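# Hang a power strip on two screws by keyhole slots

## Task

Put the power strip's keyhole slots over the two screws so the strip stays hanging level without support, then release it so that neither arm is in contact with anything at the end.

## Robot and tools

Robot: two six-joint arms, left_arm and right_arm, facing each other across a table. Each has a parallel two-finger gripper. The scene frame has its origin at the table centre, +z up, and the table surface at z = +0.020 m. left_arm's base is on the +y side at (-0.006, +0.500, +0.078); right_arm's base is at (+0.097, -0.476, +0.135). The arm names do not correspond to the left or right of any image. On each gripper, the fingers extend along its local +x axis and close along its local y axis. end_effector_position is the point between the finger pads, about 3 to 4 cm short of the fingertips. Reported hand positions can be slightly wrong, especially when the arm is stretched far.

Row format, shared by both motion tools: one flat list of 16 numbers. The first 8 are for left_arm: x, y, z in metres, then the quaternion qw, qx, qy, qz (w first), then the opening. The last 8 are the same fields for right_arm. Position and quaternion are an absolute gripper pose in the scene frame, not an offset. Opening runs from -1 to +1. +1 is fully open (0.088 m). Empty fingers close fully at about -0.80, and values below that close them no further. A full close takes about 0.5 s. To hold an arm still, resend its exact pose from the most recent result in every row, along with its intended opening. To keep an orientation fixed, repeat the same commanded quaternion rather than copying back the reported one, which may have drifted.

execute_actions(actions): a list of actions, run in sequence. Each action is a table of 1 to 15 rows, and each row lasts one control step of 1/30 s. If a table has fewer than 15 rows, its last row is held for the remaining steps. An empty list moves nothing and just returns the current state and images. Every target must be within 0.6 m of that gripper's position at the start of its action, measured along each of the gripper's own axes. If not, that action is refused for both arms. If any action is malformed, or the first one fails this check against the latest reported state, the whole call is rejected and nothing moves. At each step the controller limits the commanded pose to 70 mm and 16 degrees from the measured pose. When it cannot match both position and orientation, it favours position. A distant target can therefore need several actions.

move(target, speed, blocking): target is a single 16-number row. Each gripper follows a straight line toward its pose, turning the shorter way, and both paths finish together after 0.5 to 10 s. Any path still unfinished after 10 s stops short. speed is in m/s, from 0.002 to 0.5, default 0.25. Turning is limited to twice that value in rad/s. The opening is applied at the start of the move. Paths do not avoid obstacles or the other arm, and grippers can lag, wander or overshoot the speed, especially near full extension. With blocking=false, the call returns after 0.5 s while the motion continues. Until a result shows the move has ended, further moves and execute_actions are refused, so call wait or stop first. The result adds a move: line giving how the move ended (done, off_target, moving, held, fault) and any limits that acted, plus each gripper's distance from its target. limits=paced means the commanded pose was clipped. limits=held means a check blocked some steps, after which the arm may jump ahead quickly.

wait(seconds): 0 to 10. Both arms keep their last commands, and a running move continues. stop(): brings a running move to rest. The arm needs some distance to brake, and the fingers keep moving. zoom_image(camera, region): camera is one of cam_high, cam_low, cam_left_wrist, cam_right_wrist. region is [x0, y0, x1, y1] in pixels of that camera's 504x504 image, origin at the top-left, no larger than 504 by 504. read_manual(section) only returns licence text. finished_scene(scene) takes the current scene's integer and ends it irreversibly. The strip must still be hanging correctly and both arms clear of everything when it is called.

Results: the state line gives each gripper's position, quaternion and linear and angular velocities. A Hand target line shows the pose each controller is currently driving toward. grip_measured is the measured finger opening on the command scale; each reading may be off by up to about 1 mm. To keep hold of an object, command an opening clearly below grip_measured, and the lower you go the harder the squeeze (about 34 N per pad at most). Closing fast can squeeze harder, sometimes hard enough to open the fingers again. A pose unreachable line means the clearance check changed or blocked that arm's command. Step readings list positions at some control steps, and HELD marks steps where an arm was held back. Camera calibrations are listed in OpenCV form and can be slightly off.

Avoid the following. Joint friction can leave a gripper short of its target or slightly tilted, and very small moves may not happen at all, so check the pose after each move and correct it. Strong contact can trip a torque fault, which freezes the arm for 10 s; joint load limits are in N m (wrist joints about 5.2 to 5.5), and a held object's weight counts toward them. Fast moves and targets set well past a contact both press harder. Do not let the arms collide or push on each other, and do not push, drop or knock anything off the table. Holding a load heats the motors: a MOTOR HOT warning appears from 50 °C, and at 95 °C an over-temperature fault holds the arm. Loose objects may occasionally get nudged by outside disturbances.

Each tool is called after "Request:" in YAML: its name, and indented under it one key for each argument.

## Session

Request:
execute_actions:
  actions: []

Scene clock: 0.00 s.
left_arm: end_effector_position=(-0.0139, +0.1838, +0.3973) grip_measured=+1.000 end_effector_quat_wxyz=(+0.697, -0.016, -0.011, -0.716) end_effector_velocity=(+0.003, +0.000, -0.008) end_effector_angular_velocity=(+0.027, +0.008, +0.019) | right_arm: end_effector_position=(+0.1815, -0.1711, +0.4593) grip_measured=+0.178 end_effector_quat_wxyz=(+0.794, +0.017, -0.017, +0.607) end_effector_velocity=(-0.002, +0.001, -0.000) end_effector_angular_velocity=(+0.000, -0.009, +0.019)
Joint positions: left_arm=[-0.005  0.854  0.646  0.246  0.006 -0.006  0.088] | right_arm=[ 0.006  0.854  0.657  0.246 -0.005  0.006  0.048]
Joint velocities: left_arm=[-0.002 -0.002 -0.007 -0.022 -0.022 -0.007  0.   ] | right_arm=[-0.002  0.002 -0.002  0.007 -0.022 -0.007 -0.   ]
Heat: left arm: hottest shoulder 31 °C (+0.0 °C/min); right arm: hottest shoulder 33 °C (+0.0 °C/min).
Hand target (left_arm): -0.014, +0.184, +0.397; +0.697, -0.016, -0.011, -0.716
Hand target (right_arm): +0.181, -0.171, +0.459; +0.794, +0.017, -0.017, +0.607

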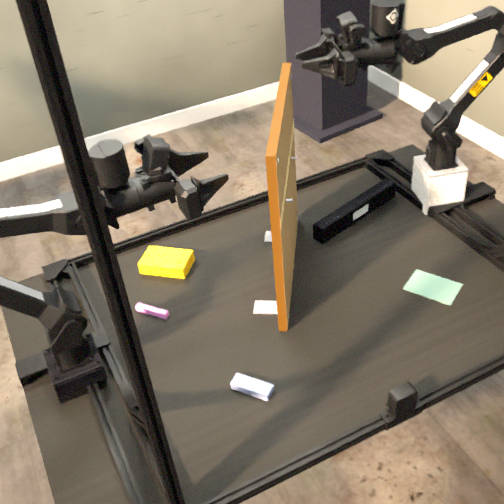

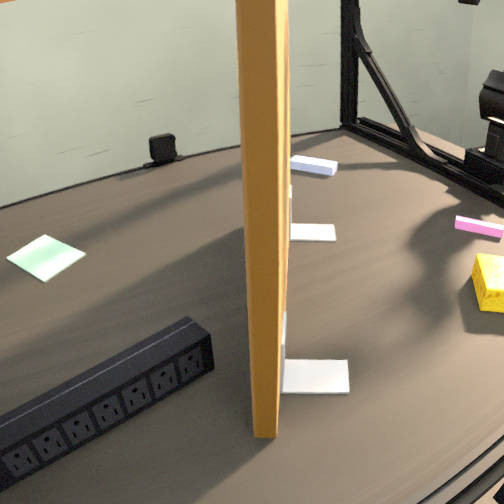

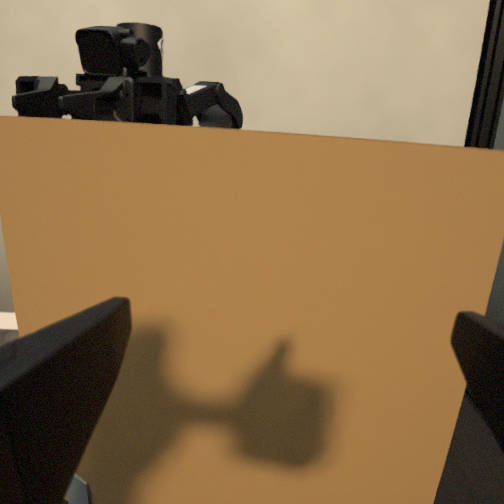

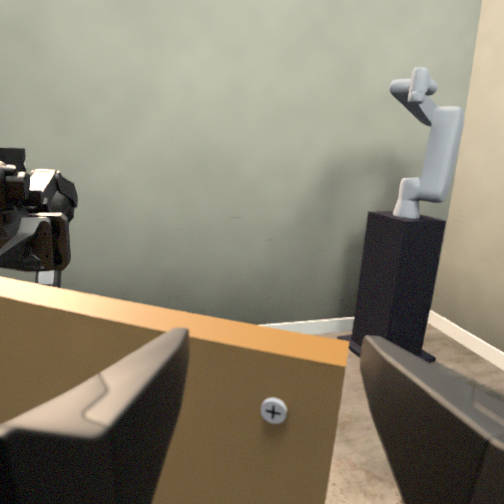

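Request:
zoom_image:
  camera: "cam_high"
  region: [300, 160, 410, 260]

Request:
zoom_image:
  camera: "cam_high"
  region: [250, 50, 330, 340]

Request:
zoom_image:
  camera: "cam_low"
  region: [0, 300, 300, 504]

Region (300, 160, 410, 260) of cam_high's 504x504 image, scaled by 4.582, with more detail than that image has; it fills the top 458 rows of this view, and the rest is white.

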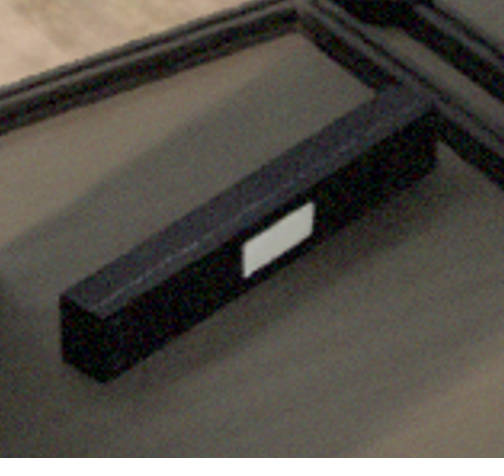

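Region (250, 50, 330, 340) of cam_high's 504x504 image, scaled by 1.738, with more detail than that image has; it fills the left 139 columns of this view, and the rest is white.

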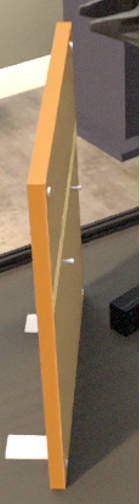

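Region (0, 300, 300, 504) of cam_low's 504x504 image, scaled by 1.680, with more detail than that image has; it fills the top 343 rows of this view, and the rest is white.

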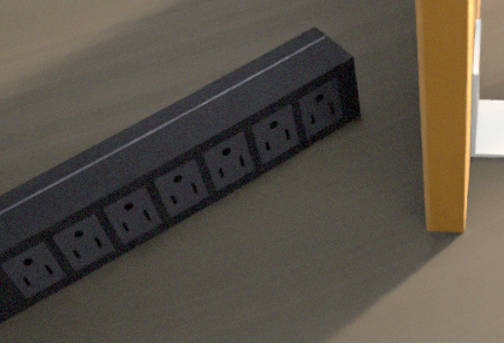

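Request:
move:
  target: [-0.17,0.20,0.33,0.596,0.596,-0.380,-0.380,1, 0.0,-0.18,0.32,0.819,0,0,0.574,0.3]
  speed: 0.35

Scene clock: 36.83 s.
left_arm: end_effector_position=(-0.1692, +0.2006, +0.3381) grip_measured=+1.000 end_effector_quat_wxyz=(+0.603, +0.588, -0.381, -0.381) end_effector_velocity=(+0.001, +0.001, -0.005) end_effector_angular_velocity=(+0.001, -0.050, +0.007) | right_arm: end_effector_position=(-0.0008, -0.1803, +0.3217) grip_measured=+0.300 end_effector_quat_wxyz=(+0.818, +0.005, +0.001, +0.575) end_effector_velocity=(-0.000, +0.000, -0.000) end_effector_angular_velocity=(-0.006, -0.019, +0.005)
Joint positions: left_arm=[-0.929  1.436  0.741  0.751 -1.378  1.608  0.088] | right_arm=[1.046 1.371 0.352 1.029 1.115 0.001 0.054]
Joint velocities: left_arm=[-0.002  0.032 -0.042  0.183 -0.007  0.154  0.   ] | right_arm=[-0.002  0.002 -0.002  0.007 -0.007 -0.022 -0.   ]
Heat: left arm: hottest wrist pitch 34 °C (+4.9 °C/min); right arm: hottest elbow 35 °C (+3.3 °C/min).
Hand target (left_arm): -0.170, +0.201, +0.331; +0.596, +0.596, -0.384, -0.376
Hand target (right_arm): -0.001, -0.181, +0.319; +0.819, -0.000, -0.001, +0.574
Off the commanded pose (left_arm): 0.008 m, 1 deg.
Off the commanded pose (right_arm): 0.002 m, 1 deg.
move: done
camera_calibration (this result's frames):
cam_left_wrist: T_world_to_cam=[[-0.0574223, -0.0477946, -0.997205, 0.350693], [0.707857, 0.702424, -0.0744268, 0.0375904], [0.704018, -0.710153, -0.00650302, 0.344835], [0, 0, 0, 1]] pos_world=[-0.249241, 0.235243, 0.354753]
cam_right_wrist: T_world_to_cam=[[0.942159, -0.333263, 0.0356749, -0.0592861], [-0.070874, -0.302128, -0.950629, 0.28334], [0.327588, 0.893115, -0.308273, 0.339147], [0, 0, 0, 1]] pos_world=[-0.0351621, -0.23705, 0.376016]

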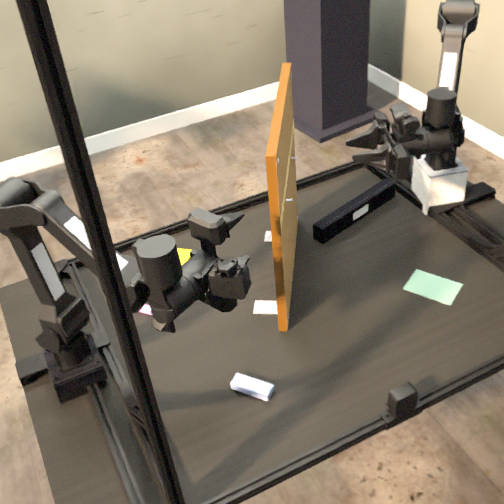

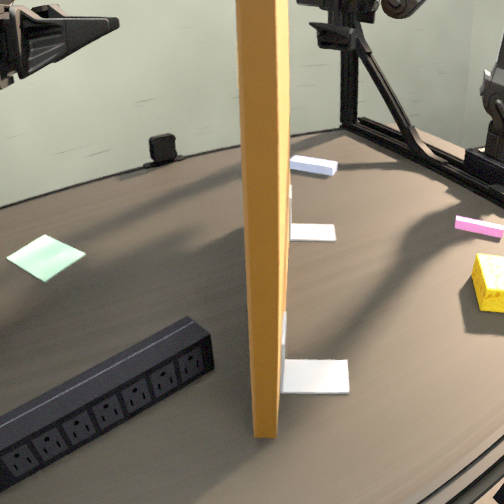

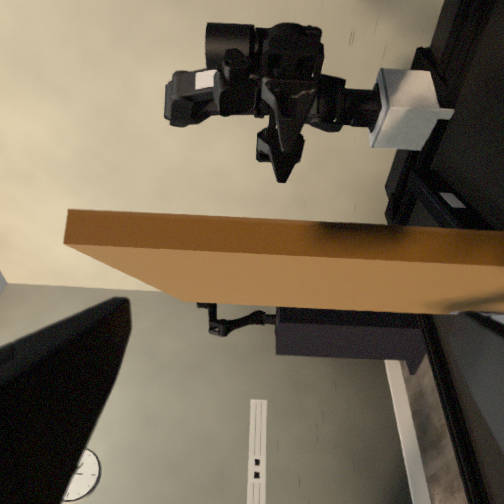

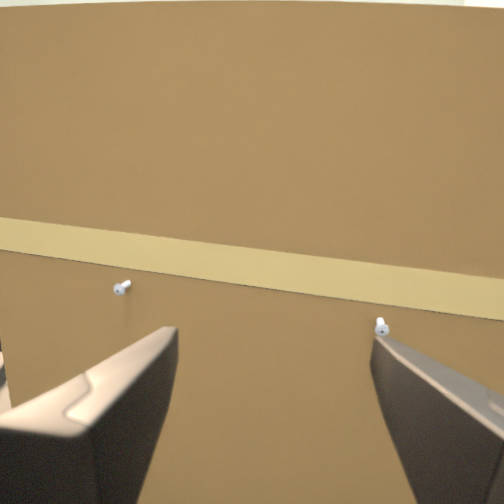

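Request:
zoom_image:
  camera: "cam_right_wrist"
  region: [95, 260, 151, 316]

Request:
zoom_image:
  camera: "cam_right_wrist"
  region: [355, 295, 411, 351]

Request:
zoom_image:
  camera: "cam_high"
  region: [262, 145, 322, 215]

Region (95, 260, 151, 316) of cam_right_wrist's 504x504 image, scaled by 9.000, with more detail than that image has.

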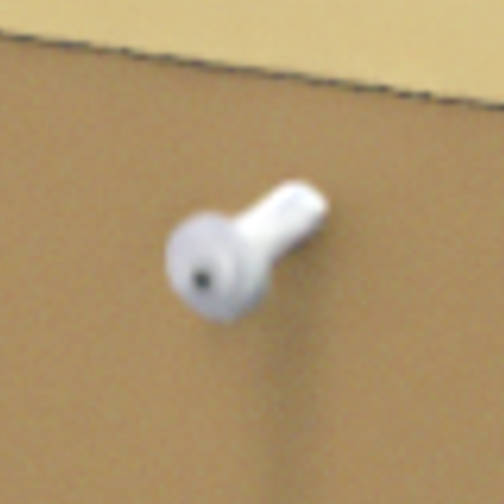

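Region (355, 295, 411, 351) of cam_right_wrist's 504x504 image, scaled by 9.000, with more detail than that image has.

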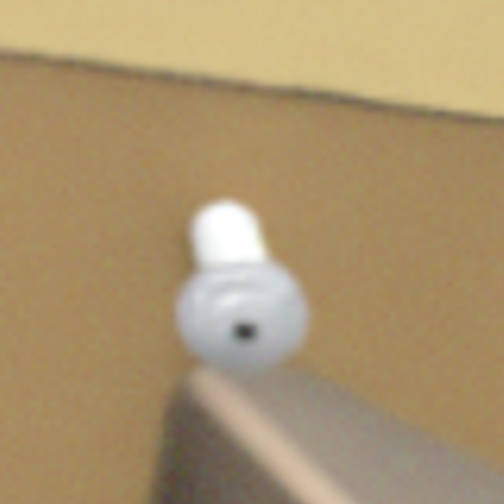

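Region (262, 145, 322, 215) of cam_high's 504x504 image, scaled by 7.200, with more detail than that image has; it fills the left 432 columns of this view, and the rest is white.

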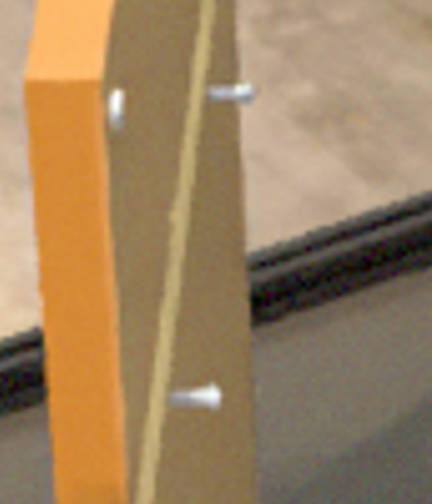

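Request:
move:
  target: [-0.195,0.135,0.257,0.596,0.596,-0.380,-0.380,1, 0.125,-0.265,0.21,0.4354,-0.5572,0.4354,0.5572,1]
  speed: 0.4

Scene clock: 53.37 s.
left_arm: end_effector_position=(-0.1932, +0.1386, +0.2591) grip_measured=+1.000 end_effector_quat_wxyz=(+0.597, +0.596, -0.379, -0.380) end_effector_velocity=(+0.000, -0.001, +0.001) end_effector_angular_velocity=(-0.008, +0.012, -0.005) | right_arm: end_effector_position=(+0.1262, -0.2673, +0.2092) grip_measured=+0.987 end_effector_quat_wxyz=(+0.439, -0.556, +0.439, +0.553) end_effector_velocity=(+0.000, -0.001, -0.002) end_effector_angular_velocity=(-0.016, +0.010, +0.015)
Joint positions: left_arm=[-0.822  1.838  0.82   1.015 -1.276  1.565  0.088] | right_arm=[ 0.143  1.377  0.853 -1.049  0.004 -0.364  0.087]
Joint velocities: left_arm=[ 0.002 -0.002 -0.002  0.007  0.007 -0.007  0.   ] | right_arm=[-0.007  0.012  0.002 -0.007 -0.007 -0.022 -0.   ]
Heat: left arm: hottest wrist pitch 34 °C (+3.4 °C/min); right arm: hottest elbow 35 °C (+2.2 °C/min).
Hand target (left_arm): -0.195, +0.136, +0.257; +0.596, +0.596, -0.380, -0.381
Hand target (right_arm): +0.127, -0.265, +0.210; -0.438, +0.555, -0.439, -0.554
Off the commanded pose (left_arm): 0.005 m, 0 deg.
Off the commanded pose (right_arm): 0.003 m, 1 deg.
move: done
camera_calibration (this result's frames):
cam_left_wrist: T_world_to_cam=[[-0.048053, -0.0308736, -0.998368, 0.267279], [0.705116, 0.706893, -0.0557984, 0.0862628], [0.707461, -0.706647, -0.0121988, 0.318826], [0, 0, 0, 1]] pos_world=[-0.273539, 0.172571, 0.275545]
cam_right_wrist: T_world_to_cam=[[0.962146, 0.272507, -0.00393516, -0.0362403], [0.259774, -0.91263, 0.315634, -0.310672], [0.0824213, -0.304708, -0.948873, 0.185237], [0, 0, 0, 1]] pos_world=[0.100306, -0.21721, 0.273682]

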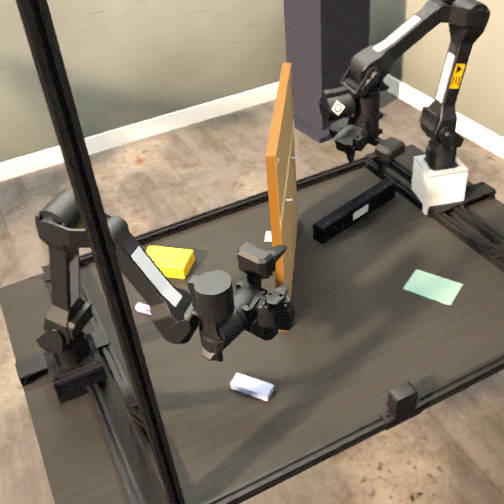

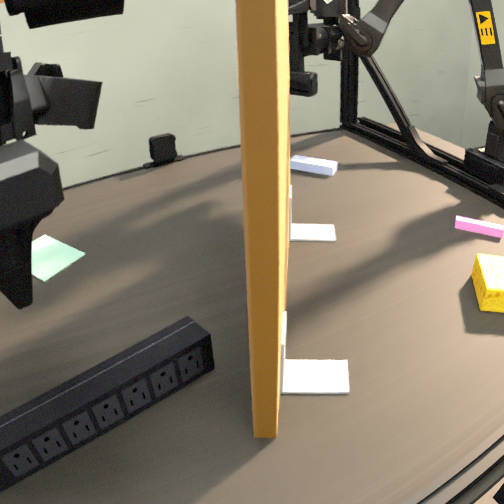

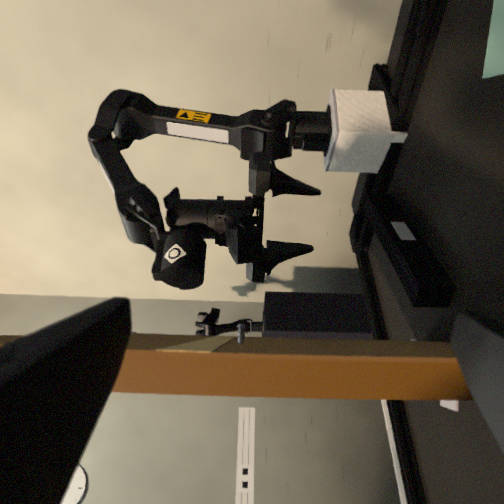

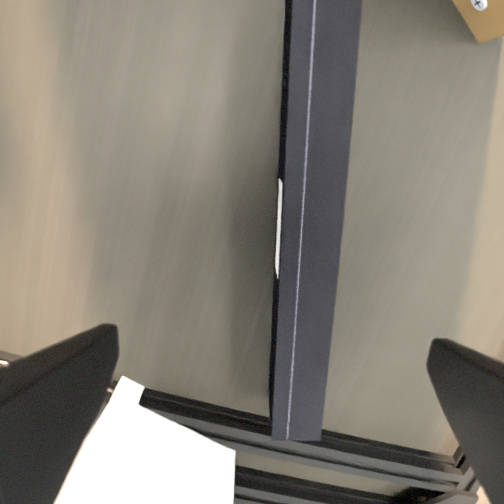

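Request:
move:
  target: [-0.1932,0.1386,0.2591,0.597,0.596,-0.379,-0.380,1, 0.1465,-0.266,0.125,0.4324,-0.5595,0.4324,0.5595,0.5]
  speed: 0.25

Request:
move:
  target: [-0.1932,0.1386,0.2591,0.597,0.596,-0.379,-0.380,1, 0.1465,-0.266,0.078,0.4324,-0.5595,0.4324,0.5595,0.5]
  speed: 0.1

Scene clock: 81.73 s.
left_arm: end_effector_position=(-0.1932, +0.1384, +0.2588) grip_measured=+1.000 end_effector_quat_wxyz=(+0.597, +0.596, -0.379, -0.380) end_effector_velocity=(+0.003, +0.002, -0.001) end_effector_angular_velocity=(+0.008, -0.012, +0.020) | right_arm: end_effector_position=(+0.1475, -0.2615, +0.1287) grip_measured=+0.500 end_effector_quat_wxyz=(+0.439, -0.558, +0.427, +0.560) end_effector_velocity=(-0.001, -0.000, -0.004) end_effector_angular_velocity=(+0.004, +0.006, +0.020)
Joint positions: left_arm=[-0.821  1.839  0.82   1.015 -1.276  1.565  0.088] | right_arm=[ 0.05   1.565  0.658 -0.647  0.003 -0.479  0.064]
Joint velocities: left_arm=[-0.002 -0.002 -0.002 -0.007 -0.022  0.007  0.   ] | right_arm=[-0.002  0.007 -0.012  0.022 -0.007 -0.022 -0.   ]
Heat: left arm: hottest wrist pitch 34 °C (+1.0 °C/min); right arm: hottest elbow 36 °C (+2.0 °C/min).
Hand target (left_arm): -0.193, +0.139, +0.259; +0.597, +0.596, -0.379, -0.380
Hand target (right_arm): +0.147, -0.266, +0.125; -0.433, +0.559, -0.432, -0.560
Off the commanded pose (left_arm): 0.000 m, 0 deg.
Off the commanded pose (right_arm): 0.006 m, 1 deg.
move: done
camera_calibration (this result's frames):
cam_left_wrist: T_world_to_cam=[[-0.0480413, -0.030892, -0.998368, 0.267062], [0.704847, 0.707162, -0.0557984, 0.0862702], [0.707731, -0.706377, -0.0121988, 0.318698], [0, 0, 0, 1]] pos_world=[-0.27353, 0.172364, 0.275328]
cam_right_wrist: T_world_to_cam=[[0.955766, 0.294087, 0.00488311, -0.0532055], [0.279142, -0.912178, 0.300017, -0.28622], [0.0926854, -0.285383, -0.953921, 0.113065], [0, 0, 0, 1]] pos_world=[0.120269, -0.21317, 0.193986]

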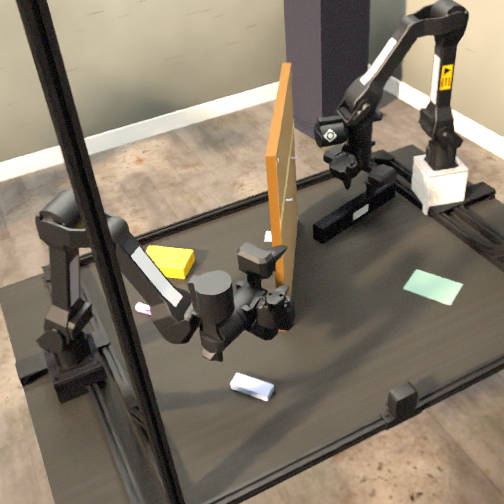

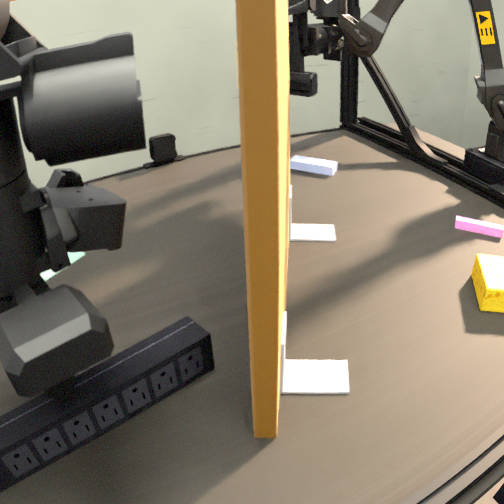

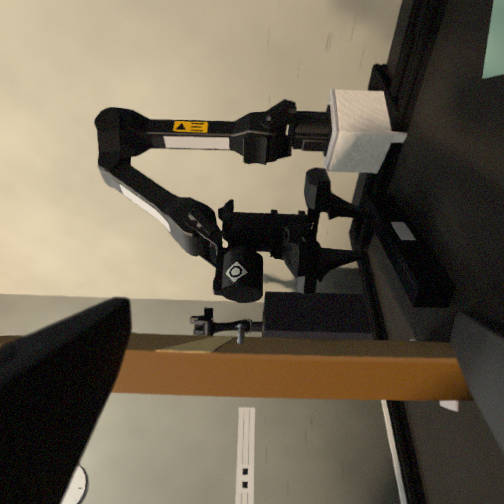

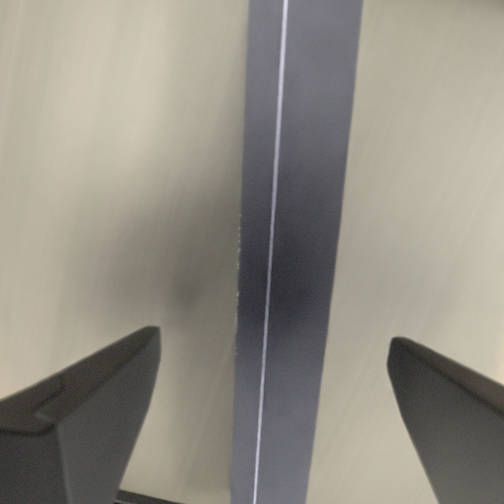

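Scene clock: 82.70 s.
left_arm: end_effector_position=(-0.1932, +0.1384, +0.2588) grip_measured=+1.000 end_effector_quat_wxyz=(+0.597, +0.596, -0.379, -0.380) end_effector_velocity=(-0.000, -0.001, -0.001) end_effector_angular_velocity=(+0.008, -0.006, -0.005) | right_arm: end_effector_position=(+0.1475, -0.2615, +0.0811) grip_measured=+0.500 end_effector_quat_wxyz=(+0.438, -0.558, +0.428, +0.560) end_effector_velocity=(-0.001, -0.000, -0.004) end_effector_angular_velocity=(+0.004, +0.006, +0.005)
Joint positions: left_arm=[-0.821  1.839  0.82   1.015 -1.276  1.565  0.088] | right_arm=[ 0.05   1.736  0.581 -0.4    0.003 -0.479  0.064]
Joint velocities: left_arm=[ 0.002 -0.002  0.002 -0.022  0.007 -0.007  0.   ] | right_arm=[-0.002  0.012 -0.007  0.022 -0.007 -0.007 -0.   ]
Heat: left arm: hottest wrist pitch 34 °C (+1.0 °C/min); right arm: hottest elbow 36 °C (+2.0 °C/min).
Hand target (left_arm): -0.193, +0.139, +0.259; +0.597, +0.596, -0.379, -0.380
Hand target (right_arm): +0.147, -0.266, +0.078; -0.432, +0.560, -0.433, -0.559
Off the commanded pose (left_arm): 0.000 m, 0 deg.
Off the commanded pose (right_arm): 0.006 m, 1 deg.
move: done
camera_calibration (this result's frames):
cam_left_wrist: T_world_to_cam=[[-0.0480413, -0.030892, -0.998368, 0.267062], [0.704847, 0.707162, -0.0557984, 0.0862702], [0.707731, -0.706377, -0.0121988, 0.318698], [0, 0, 0, 1]] pos_world=[-0.27353, 0.172364, 0.275328]
cam_right_wrist: T_world_to_cam=[[0.955768, 0.294095, 0.00392689, -0.0528782], [0.279271, -0.911619, 0.301592, -0.271989], [0.0922766, -0.287156, -0.953429, 0.0672807], [0, 0, 0, 1]] pos_world=[0.12029, -0.213079, 0.146385]

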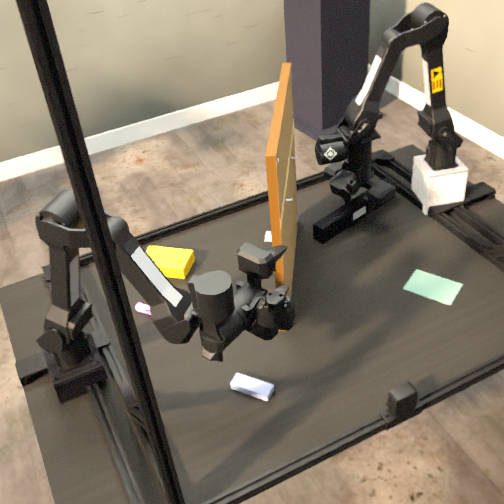

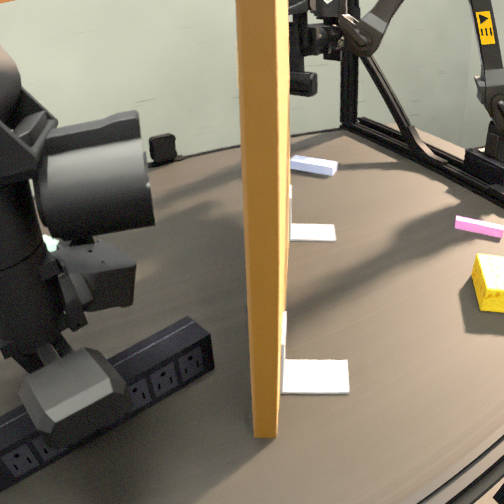

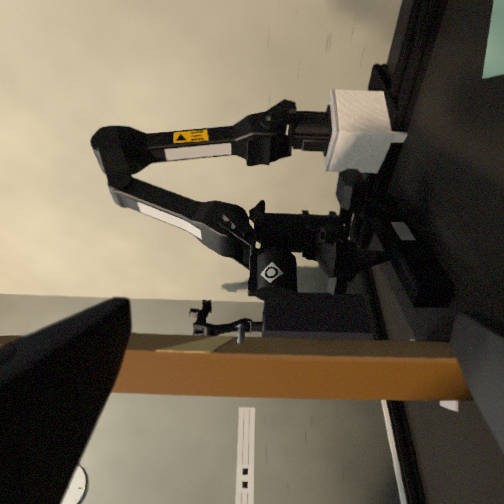

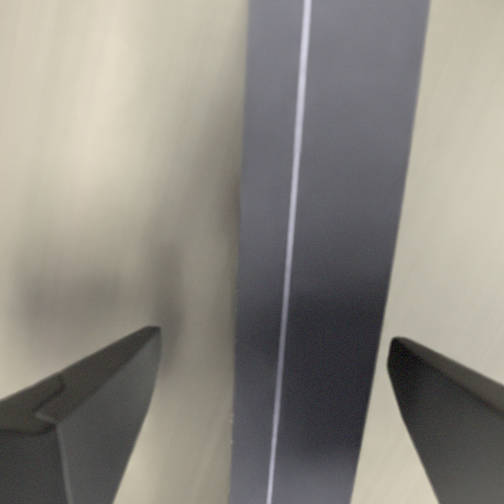

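Request:
execute_actions:
  actions:
    - [[-0.1932,0.1386,0.2591,0.597,0.596,-0.379,-0.380,1, 0.148,-0.267,0.078,0.4324,-0.5595,0.4324,0.5595,0.45],[-0.1932,0.1386,0.2591,0.597,0.596,-0.379,-0.380,1, 0.1495,-0.268,0.078,0.4324,-0.5595,0.4324,0.5595,0.4],[-0.1932,0.1386,0.2591,0.597,0.596,-0.379,-0.380,1, 0.151,-0.269,0.0775,0.4324,-0.5595,0.4324,0.5595,0.35],[-0.1932,0.1386,0.2591,0.597,0.596,-0.379,-0.380,1, 0.1525,-0.27,0.077,0.4324,-0.5595,0.4324,0.5595,0.3],[-0.1932,0.1386,0.2591,0.597,0.596,-0.379,-0.380,1, 0.1535,-0.27,0.077,0.4324,-0.5595,0.4324,0.5595,0.25],[-0.1932,0.1386,0.2591,0.597,0.596,-0.379,-0.380,1, 0.1535,-0.27,0.077,0.4324,-0.5595,0.4324,0.5595,0.2],[-0.1932,0.1386,0.2591,0.597,0.596,-0.379,-0.380,1, 0.1535,-0.27,0.077,0.4324,-0.5595,0.4324,0.5595,0.15],[-0.1932,0.1386,0.2591,0.597,0.596,-0.379,-0.380,1, 0.1535,-0.27,0.077,0.4324,-0.5595,0.4324,0.5595,0.1],[-0.1932,0.1386,0.2591,0.597,0.596,-0.379,-0.380,1, 0.1535,-0.27,0.077,0.4324,-0.5595,0.4324,0.5595,0.05],[-0.1932,0.1386,0.2591,0.597,0.596,-0.379,-0.380,1, 0.1535,-0.27,0.077,0.4324,-0.5595,0.4324,0.5595,0.0],[-0.1932,0.1386,0.2591,0.597,0.596,-0.379,-0.380,1, 0.1535,-0.27,0.077,0.4324,-0.5595,0.4324,0.5595,-0.04],[-0.1932,0.1386,0.2591,0.597,0.596,-0.379,-0.380,1, 0.1535,-0.27,0.077,0.4324,-0.5595,0.4324,0.5595,-0.08],[-0.1932,0.1386,0.2591,0.597,0.596,-0.379,-0.380,1, 0.1535,-0.27,0.077,0.4324,-0.5595,0.4324,0.5595,-0.12],[-0.1932,0.1386,0.2591,0.597,0.596,-0.379,-0.380,1, 0.1535,-0.27,0.077,0.4324,-0.5595,0.4324,0.5595,-0.16],[-0.1932,0.1386,0.2591,0.597,0.596,-0.379,-0.380,1, 0.1535,-0.27,0.077,0.4324,-0.5595,0.4324,0.5595,-0.2]]
    - [[-0.1932,0.1386,0.2591,0.597,0.596,-0.379,-0.380,1, 0.1535,-0.27,0.077,0.4324,-0.5595,0.4324,0.5595,-0.3],[-0.1932,0.1386,0.2591,0.597,0.596,-0.379,-0.380,1, 0.1535,-0.27,0.077,0.4324,-0.5595,0.4324,0.5595,-0.4],[-0.1932,0.1386,0.2591,0.597,0.596,-0.379,-0.380,1, 0.1535,-0.27,0.077,0.4324,-0.5595,0.4324,0.5595,-0.5],[-0.1932,0.1386,0.2591,0.597,0.596,-0.379,-0.380,1, 0.1535,-0.27,0.077,0.4324,-0.5595,0.4324,0.5595,-0.6]]

Scene clock: 93.30 s.
left_arm: end_effector_position=(-0.1932, +0.1384, +0.2588) grip_measured=+1.000 end_effector_quat_wxyz=(+0.597, +0.596, -0.379, -0.380) end_effector_velocity=(-0.001, +0.001, +0.001) end_effector_angular_velocity=(-0.001, +0.005, -0.010) | right_arm: end_effector_position=(+0.1543, -0.2660, +0.0793) grip_measured=-0.145 end_effector_quat_wxyz=(+0.437, -0.558, +0.429, +0.560) end_effector_velocity=(-0.001, -0.003, +0.000) end_effector_angular_velocity=(-0.005, +0.009, +0.005)
Joint positions: left_arm=[-0.821  1.839  0.82   1.015 -1.276  1.565  0.088] | right_arm=[ 0.014  1.738  0.57  -0.392  0.002 -0.516  0.032]
Joint velocities: left_arm=[-0.002 -0.007 -0.002 -0.007  0.007 -0.007  0.   ] | right_arm=[-0.002 -0.007 -0.007 -0.007 -0.007 -0.007 -0.001]
Heat: left arm: hottest wrist pitch 34 °C (+0.0 °C/min); right arm: hottest elbow 35 °C (+0.0 °C/min).
Hand target (left_arm): -0.193, +0.139, +0.259; +0.597, +0.596, -0.379, -0.380
Hand target (right_arm): +0.154, -0.270, +0.077; -0.433, +0.559, -0.432, -0.559
Off the commanded pose (left_arm): 0.000 m, 0 deg.
Off the commanded pose (right_arm): 0.005 m, 1 deg.
Step readings (end_effector_position; steps 1 to 15: 1st action; 16 to 30: 2nd action):
0: left_arm (-0.1932, +0.1384, +0.2588) | right_arm (+0.1475, -0.2615, +0.0808)
1: left_arm (-0.1932, +0.1384, +0.2588) | right_arm (+0.1476, -0.2616, +0.0807)
2: left_arm (-0.1932, +0.1384, +0.2588) | right_arm (+0.1481, -0.2621, +0.0806)
4: left_arm (-0.1932, +0.1384, +0.2588) | right_arm (+0.1500, -0.2633, +0.0801)
8: left_arm (-0.1932, +0.1384, +0.2588) | right_arm (+0.1533, -0.2658, +0.0794)
15: left_arm (-0.1932, +0.1384, +0.2588) | right_arm (+0.1544, -0.2659, +0.0793)
16: left_arm (-0.1932, +0.1384, +0.2588) | right_arm (+0.1545, -0.2659, +0.0793)
17: left_arm (-0.1932, +0.1384, +0.2588) | right_arm (+0.1543, -0.2660, +0.0793)
19: left_arm (-0.1932, +0.1384, +0.2588) | right_arm (+0.1543, -0.2660, +0.0793)
23: left_arm (-0.1932, +0.1384, +0.2588) | right_arm (+0.1543, -0.2660, +0.0793)
30: end_effector_position above
camera_calibration (this result's frames):
cam_left_wrist: T_world_to_cam=[[-0.0480413, -0.030892, -0.998368, 0.267062], [0.704847, 0.707162, -0.0557984, 0.0862702], [0.707731, -0.706377, -0.0121988, 0.318698], [0, 0, 0, 1]] pos_world=[-0.27353, 0.172364, 0.275328]
cam_right_wrist: T_world_to_cam=[[0.955543, 0.294848, 0.00121728, -0.0576036], [0.280544, -0.910439, 0.303966, -0.277523], [0.0907322, -0.290111, -0.952682, 0.0629507], [0, 0, 0, 1]] pos_world=[0.127188, -0.217421, 0.1444]

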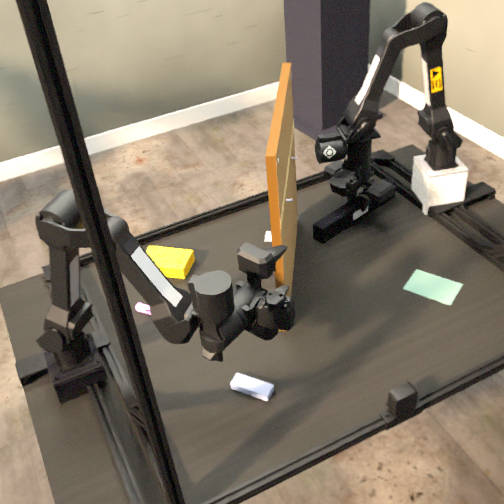

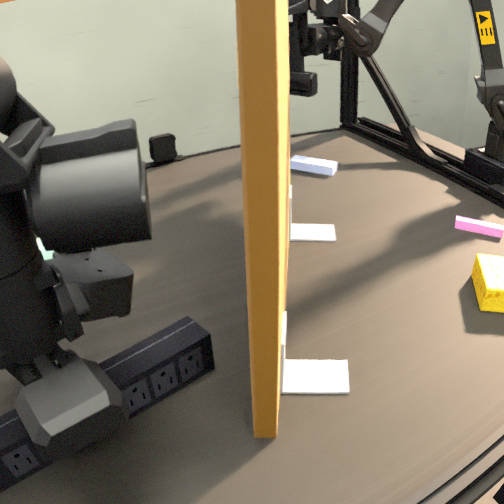

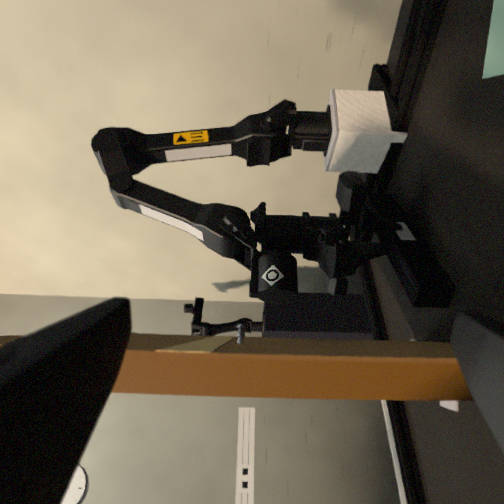

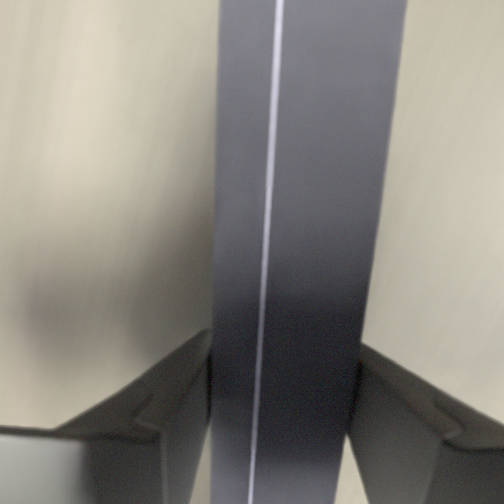

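Request:
move:
  target: [-0.1932,0.1386,0.2591,0.597,0.596,-0.379,-0.380,1, 0.150,-0.262,0.125,0.4324,-0.5595,0.4324,0.5595,-0.6]
  speed: 0.12

Request:
move:
  target: [-0.1932,0.1386,0.2591,0.597,0.596,-0.379,-0.380,1, -0.033,-0.184,0.11,0.4526,-0.7042,-0.0641,0.5432,-0.6]
  speed: 0.25

Scene clock: 97.80 s.
left_arm: end_effector_position=(-0.1931, +0.1385, +0.2590) grip_measured=+1.000 end_effector_quat_wxyz=(+0.597, +0.596, -0.379, -0.380) end_effector_velocity=(-0.001, +0.000, -0.001) end_effector_angular_velocity=(+0.008, -0.012, -0.010) | right_arm: end_effector_position=(+0.1485, -0.2712, +0.1177) grip_measured=-0.147 end_effector_quat_wxyz=(+0.420, -0.565, +0.443, +0.554) end_effector_velocity=(-0.001, -0.000, +0.004) end_effector_angular_velocity=(-0.001, +0.007, -0.010)
Joint positions: left_arm=[-0.821  1.839  0.82   1.015 -1.276  1.566  0.088] | right_arm=[ 0.033  1.608  0.645 -0.643  0.001 -0.5    0.032]
Joint velocities: left_arm=[-0.002 -0.002 -0.002 -0.007  0.007  0.007  0.   ] | right_arm=[-0.002 -0.012  0.007 -0.022 -0.007  0.007 -0.   ]
Heat: left arm: hottest shoulder 34 °C (+0.0 °C/min); right arm: hottest elbow 35 °C (+0.0 °C/min).
Hand target (left_arm): -0.193, +0.139, +0.259; +0.597, +0.596, -0.379, -0.380
Hand target (right_arm): +0.150, -0.262, +0.125; -0.432, +0.559, -0.432, -0.560
Off the commanded pose (left_arm): 0.000 m, 0 deg.
Off the commanded pose (right_arm): 0.012 m, 2 deg.
move: off_target (right_arm)
camera_calibration (this result's frames):
cam_left_wrist: T_world_to_cam=[[-0.0479794, -0.0309852, -0.998368, 0.267226], [0.70485, 0.707156, -0.0558208, 0.0862558], [0.707732, -0.706378, -0.012089, 0.31867], [0, 0, 0, 1]] pos_world=[-0.273509, 0.172385, 0.275457]
cam_right_wrist: T_world_to_cam=[[0.95439, 0.297601, -0.0239281, -0.0466852], [0.287597, -0.894862, 0.341337, -0.293462], [0.08017, -0.33265, -0.939636, 0.0871364], [0, 0, 0, 1]] pos_world=[0.121969, -0.219728, 0.180929]

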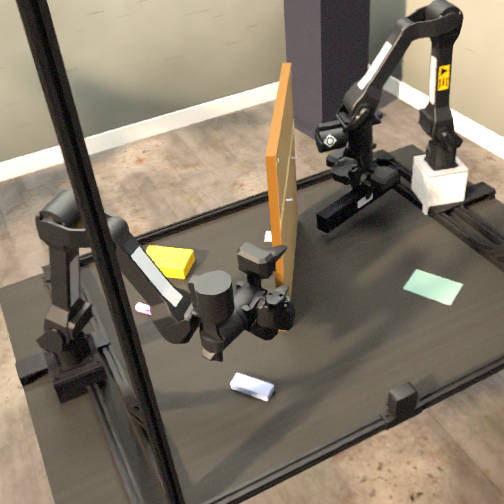

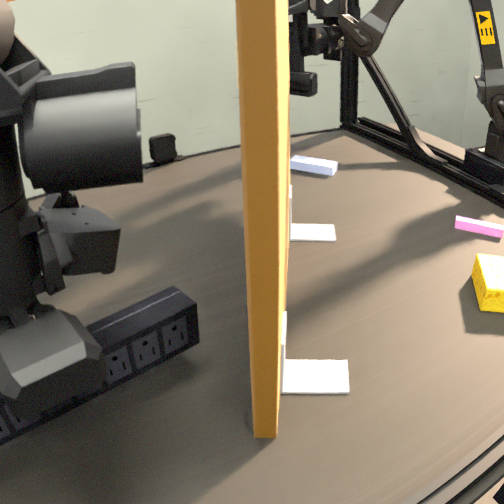

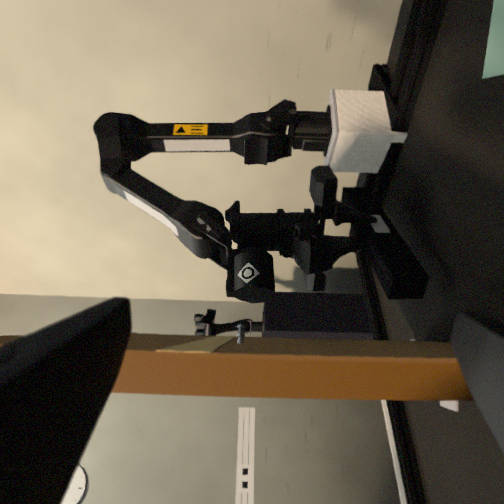

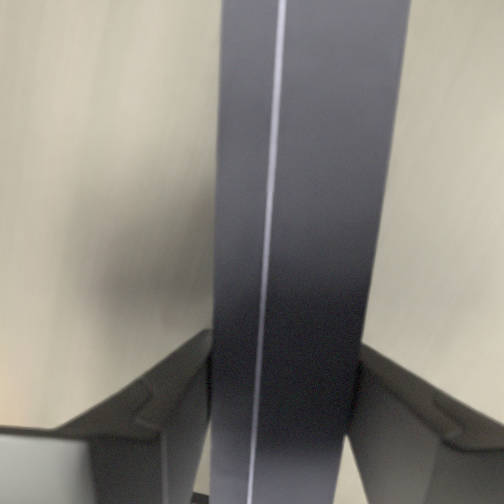

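Scene clock: 100.40 s.
left_arm: end_effector_position=(-0.1931, +0.1385, +0.2590) grip_measured=+1.000 end_effector_quat_wxyz=(+0.597, +0.596, -0.379, -0.380) end_effector_velocity=(-0.001, +0.000, +0.001) end_effector_angular_velocity=(-0.002, -0.001, -0.010) | right_arm: end_effector_position=(-0.0301, -0.1934, +0.1018) grip_measured=-0.147 end_effector_quat_wxyz=(+0.439, -0.712, -0.053, +0.546) end_effector_velocity=(-0.001, +0.001, -0.001) end_effector_angular_velocity=(-0.002, -0.016, +0.017)
Joint positions: left_arm=[-0.821  1.839  0.82   1.015 -1.276  1.566  0.088] | right_arm=[ 1.031  1.944  0.747 -0.195  0.734 -0.29   0.032]
Joint velocities: left_arm=[-0.002 -0.002 -0.002  0.007  0.007  0.007  0.   ] | right_arm=[ 0.002  0.007  0.002  0.007  0.007 -0.022 -0.   ]
Heat: left arm: hottest shoulder 34 °C (+0.0 °C/min); right arm: hottest elbow 35 °C (+0.0 °C/min).
Hand target (left_arm): -0.193, +0.139, +0.259; +0.597, +0.596, -0.379, -0.380
Hand target (right_arm): -0.034, -0.186, +0.109; -0.451, +0.704, +0.064, -0.544
Off the commanded pose (left_arm): 0.000 m, 0 deg.
Off the commanded pose (right_arm): 0.013 m, 2 deg.
move: off_target (right_arm)
camera_calibration (this result's frames):
cam_left_wrist: T_world_to_cam=[[-0.0479794, -0.0309852, -0.998368, 0.267226], [0.70485, 0.707156, -0.0558208, 0.0862558], [0.707732, -0.706378, -0.012089, 0.31867], [0, 0, 0, 1]] pos_world=[-0.273509, 0.172385, 0.275457]
cam_right_wrist: T_world_to_cam=[[0.368318, 0.638246, 0.676006, 0.0772031], [0.67583, -0.683128, 0.276749, -0.107913], [0.638433, 0.354933, -0.682954, 0.236021], [0, 0, 0, 1]] pos_world=[-0.106188, -0.206765, 0.138867]

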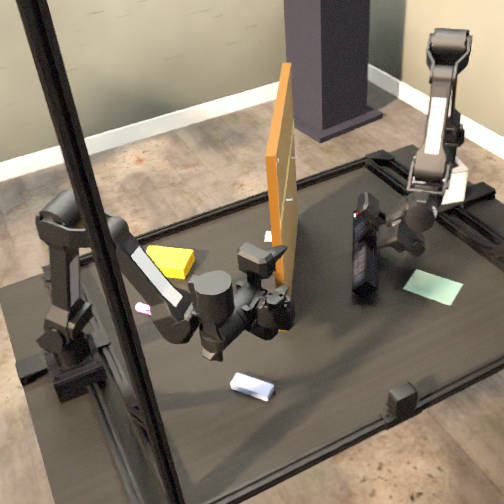

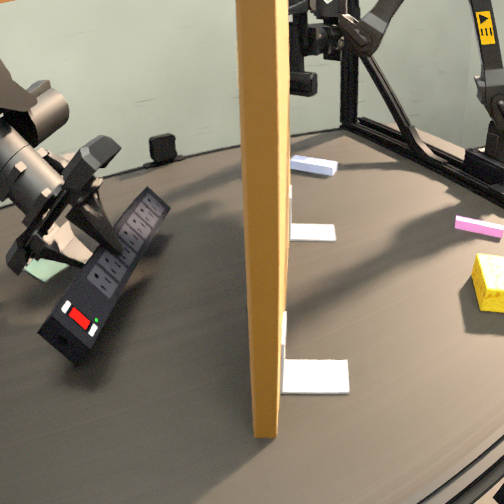

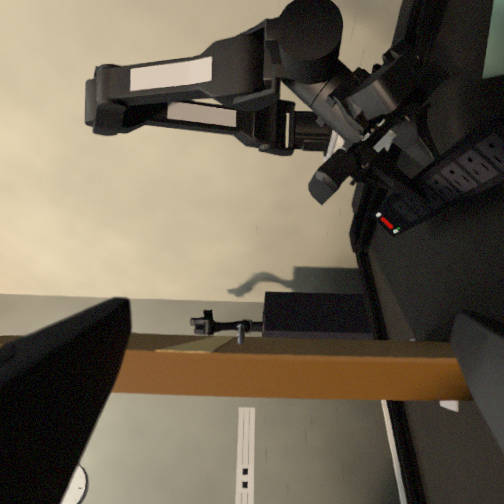

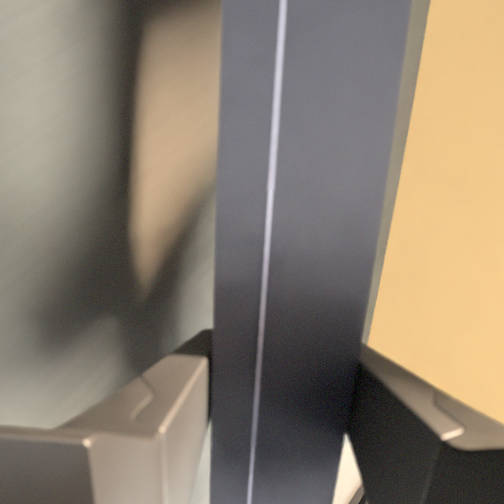

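Request:
move:
  target: [-0.1932,0.1386,0.2591,0.597,0.596,-0.379,-0.380,1, -0.032,-0.186,0.077,0.4526,-0.7042,-0.0641,0.5432,-0.6]
  speed: 0.04

Scene clock: 103.13 s.
left_arm: end_effector_position=(-0.1933, +0.1385, +0.2590) grip_measured=+1.000 end_effector_quat_wxyz=(+0.597, +0.596, -0.379, -0.380) end_effector_velocity=(-0.003, -0.000, -0.001) end_effector_angular_velocity=(+0.002, +0.007, -0.024) | right_arm: end_effector_position=(-0.0348, -0.1869, +0.0768) grip_measured=-0.147 end_effector_quat_wxyz=(+0.450, -0.701, -0.059, +0.551) end_effector_velocity=(-0.002, +0.002, +0.000) end_effector_angular_velocity=(+0.003, +0.008, +0.015)
Joint positions: left_arm=[-0.822  1.839  0.82   1.015 -1.276  1.566  0.088] | right_arm=[ 1.031  2.055  0.743 -0.046  0.744 -0.293  0.032]
Joint velocities: left_arm=[-0.002 -0.007 -0.002 -0.022  0.022 -0.022  0.   ] | right_arm=[-0.002 -0.002 -0.002  0.022 -0.007 -0.022 -0.   ]
Heat: left arm: hottest shoulder 34 °C (+0.0 °C/min); right arm: hottest elbow 35 °C (+0.0 °C/min).
Hand target (left_arm): -0.193, +0.139, +0.259; +0.597, +0.596, -0.379, -0.380
Hand target (right_arm): -0.032, -0.186, +0.077; -0.452, +0.704, +0.064, -0.543
Off the commanded pose (left_arm): 0.000 m, 0 deg.
Off the commanded pose (right_arm): 0.003 m, 1 deg.
move: done
camera_calibration (this result's frames):
cam_left_wrist: T_world_to_cam=[[-0.0479912, -0.0309669, -0.998368, 0.267217], [0.70512, 0.706887, -0.0558208, 0.0863921], [0.707462, -0.706648, -0.012089, 0.318804], [0, 0, 0, 1]] pos_world=[-0.273634, 0.172487, 0.275457]
cam_right_wrist: T_world_to_cam=[[0.377842, 0.617297, 0.690058, 0.0870266], [0.680272, -0.690672, 0.245361, -0.0921347], [0.628064, 0.376719, -0.680895, 0.223184], [0, 0, 0, 1]] pos_world=[-0.110379, -0.201434, 0.114517]

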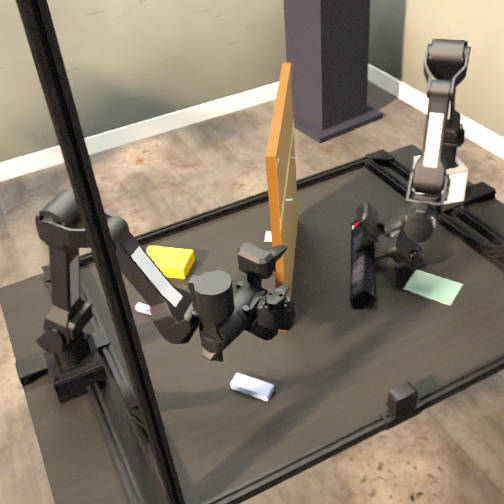

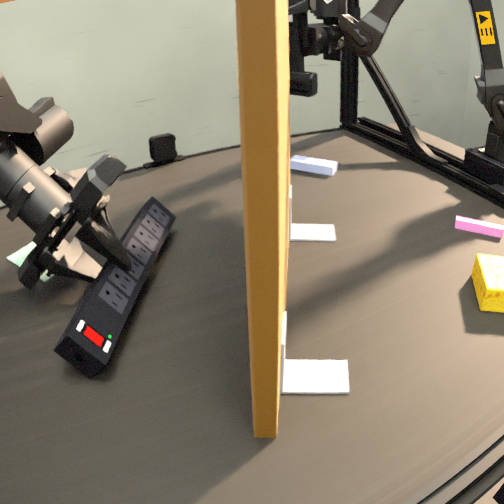

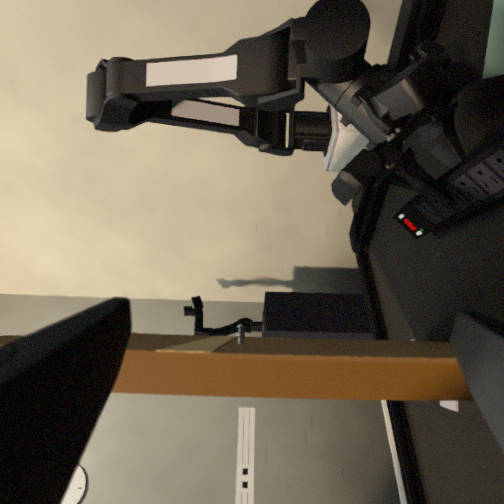

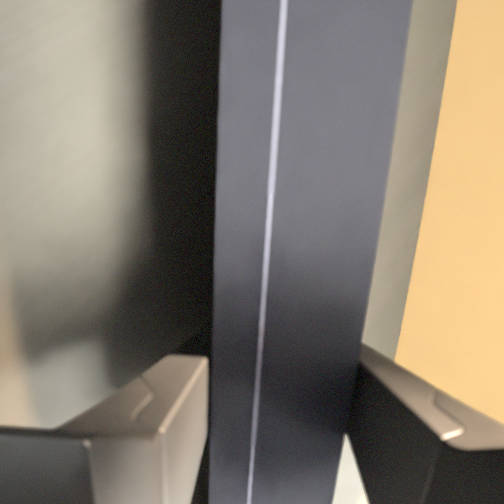

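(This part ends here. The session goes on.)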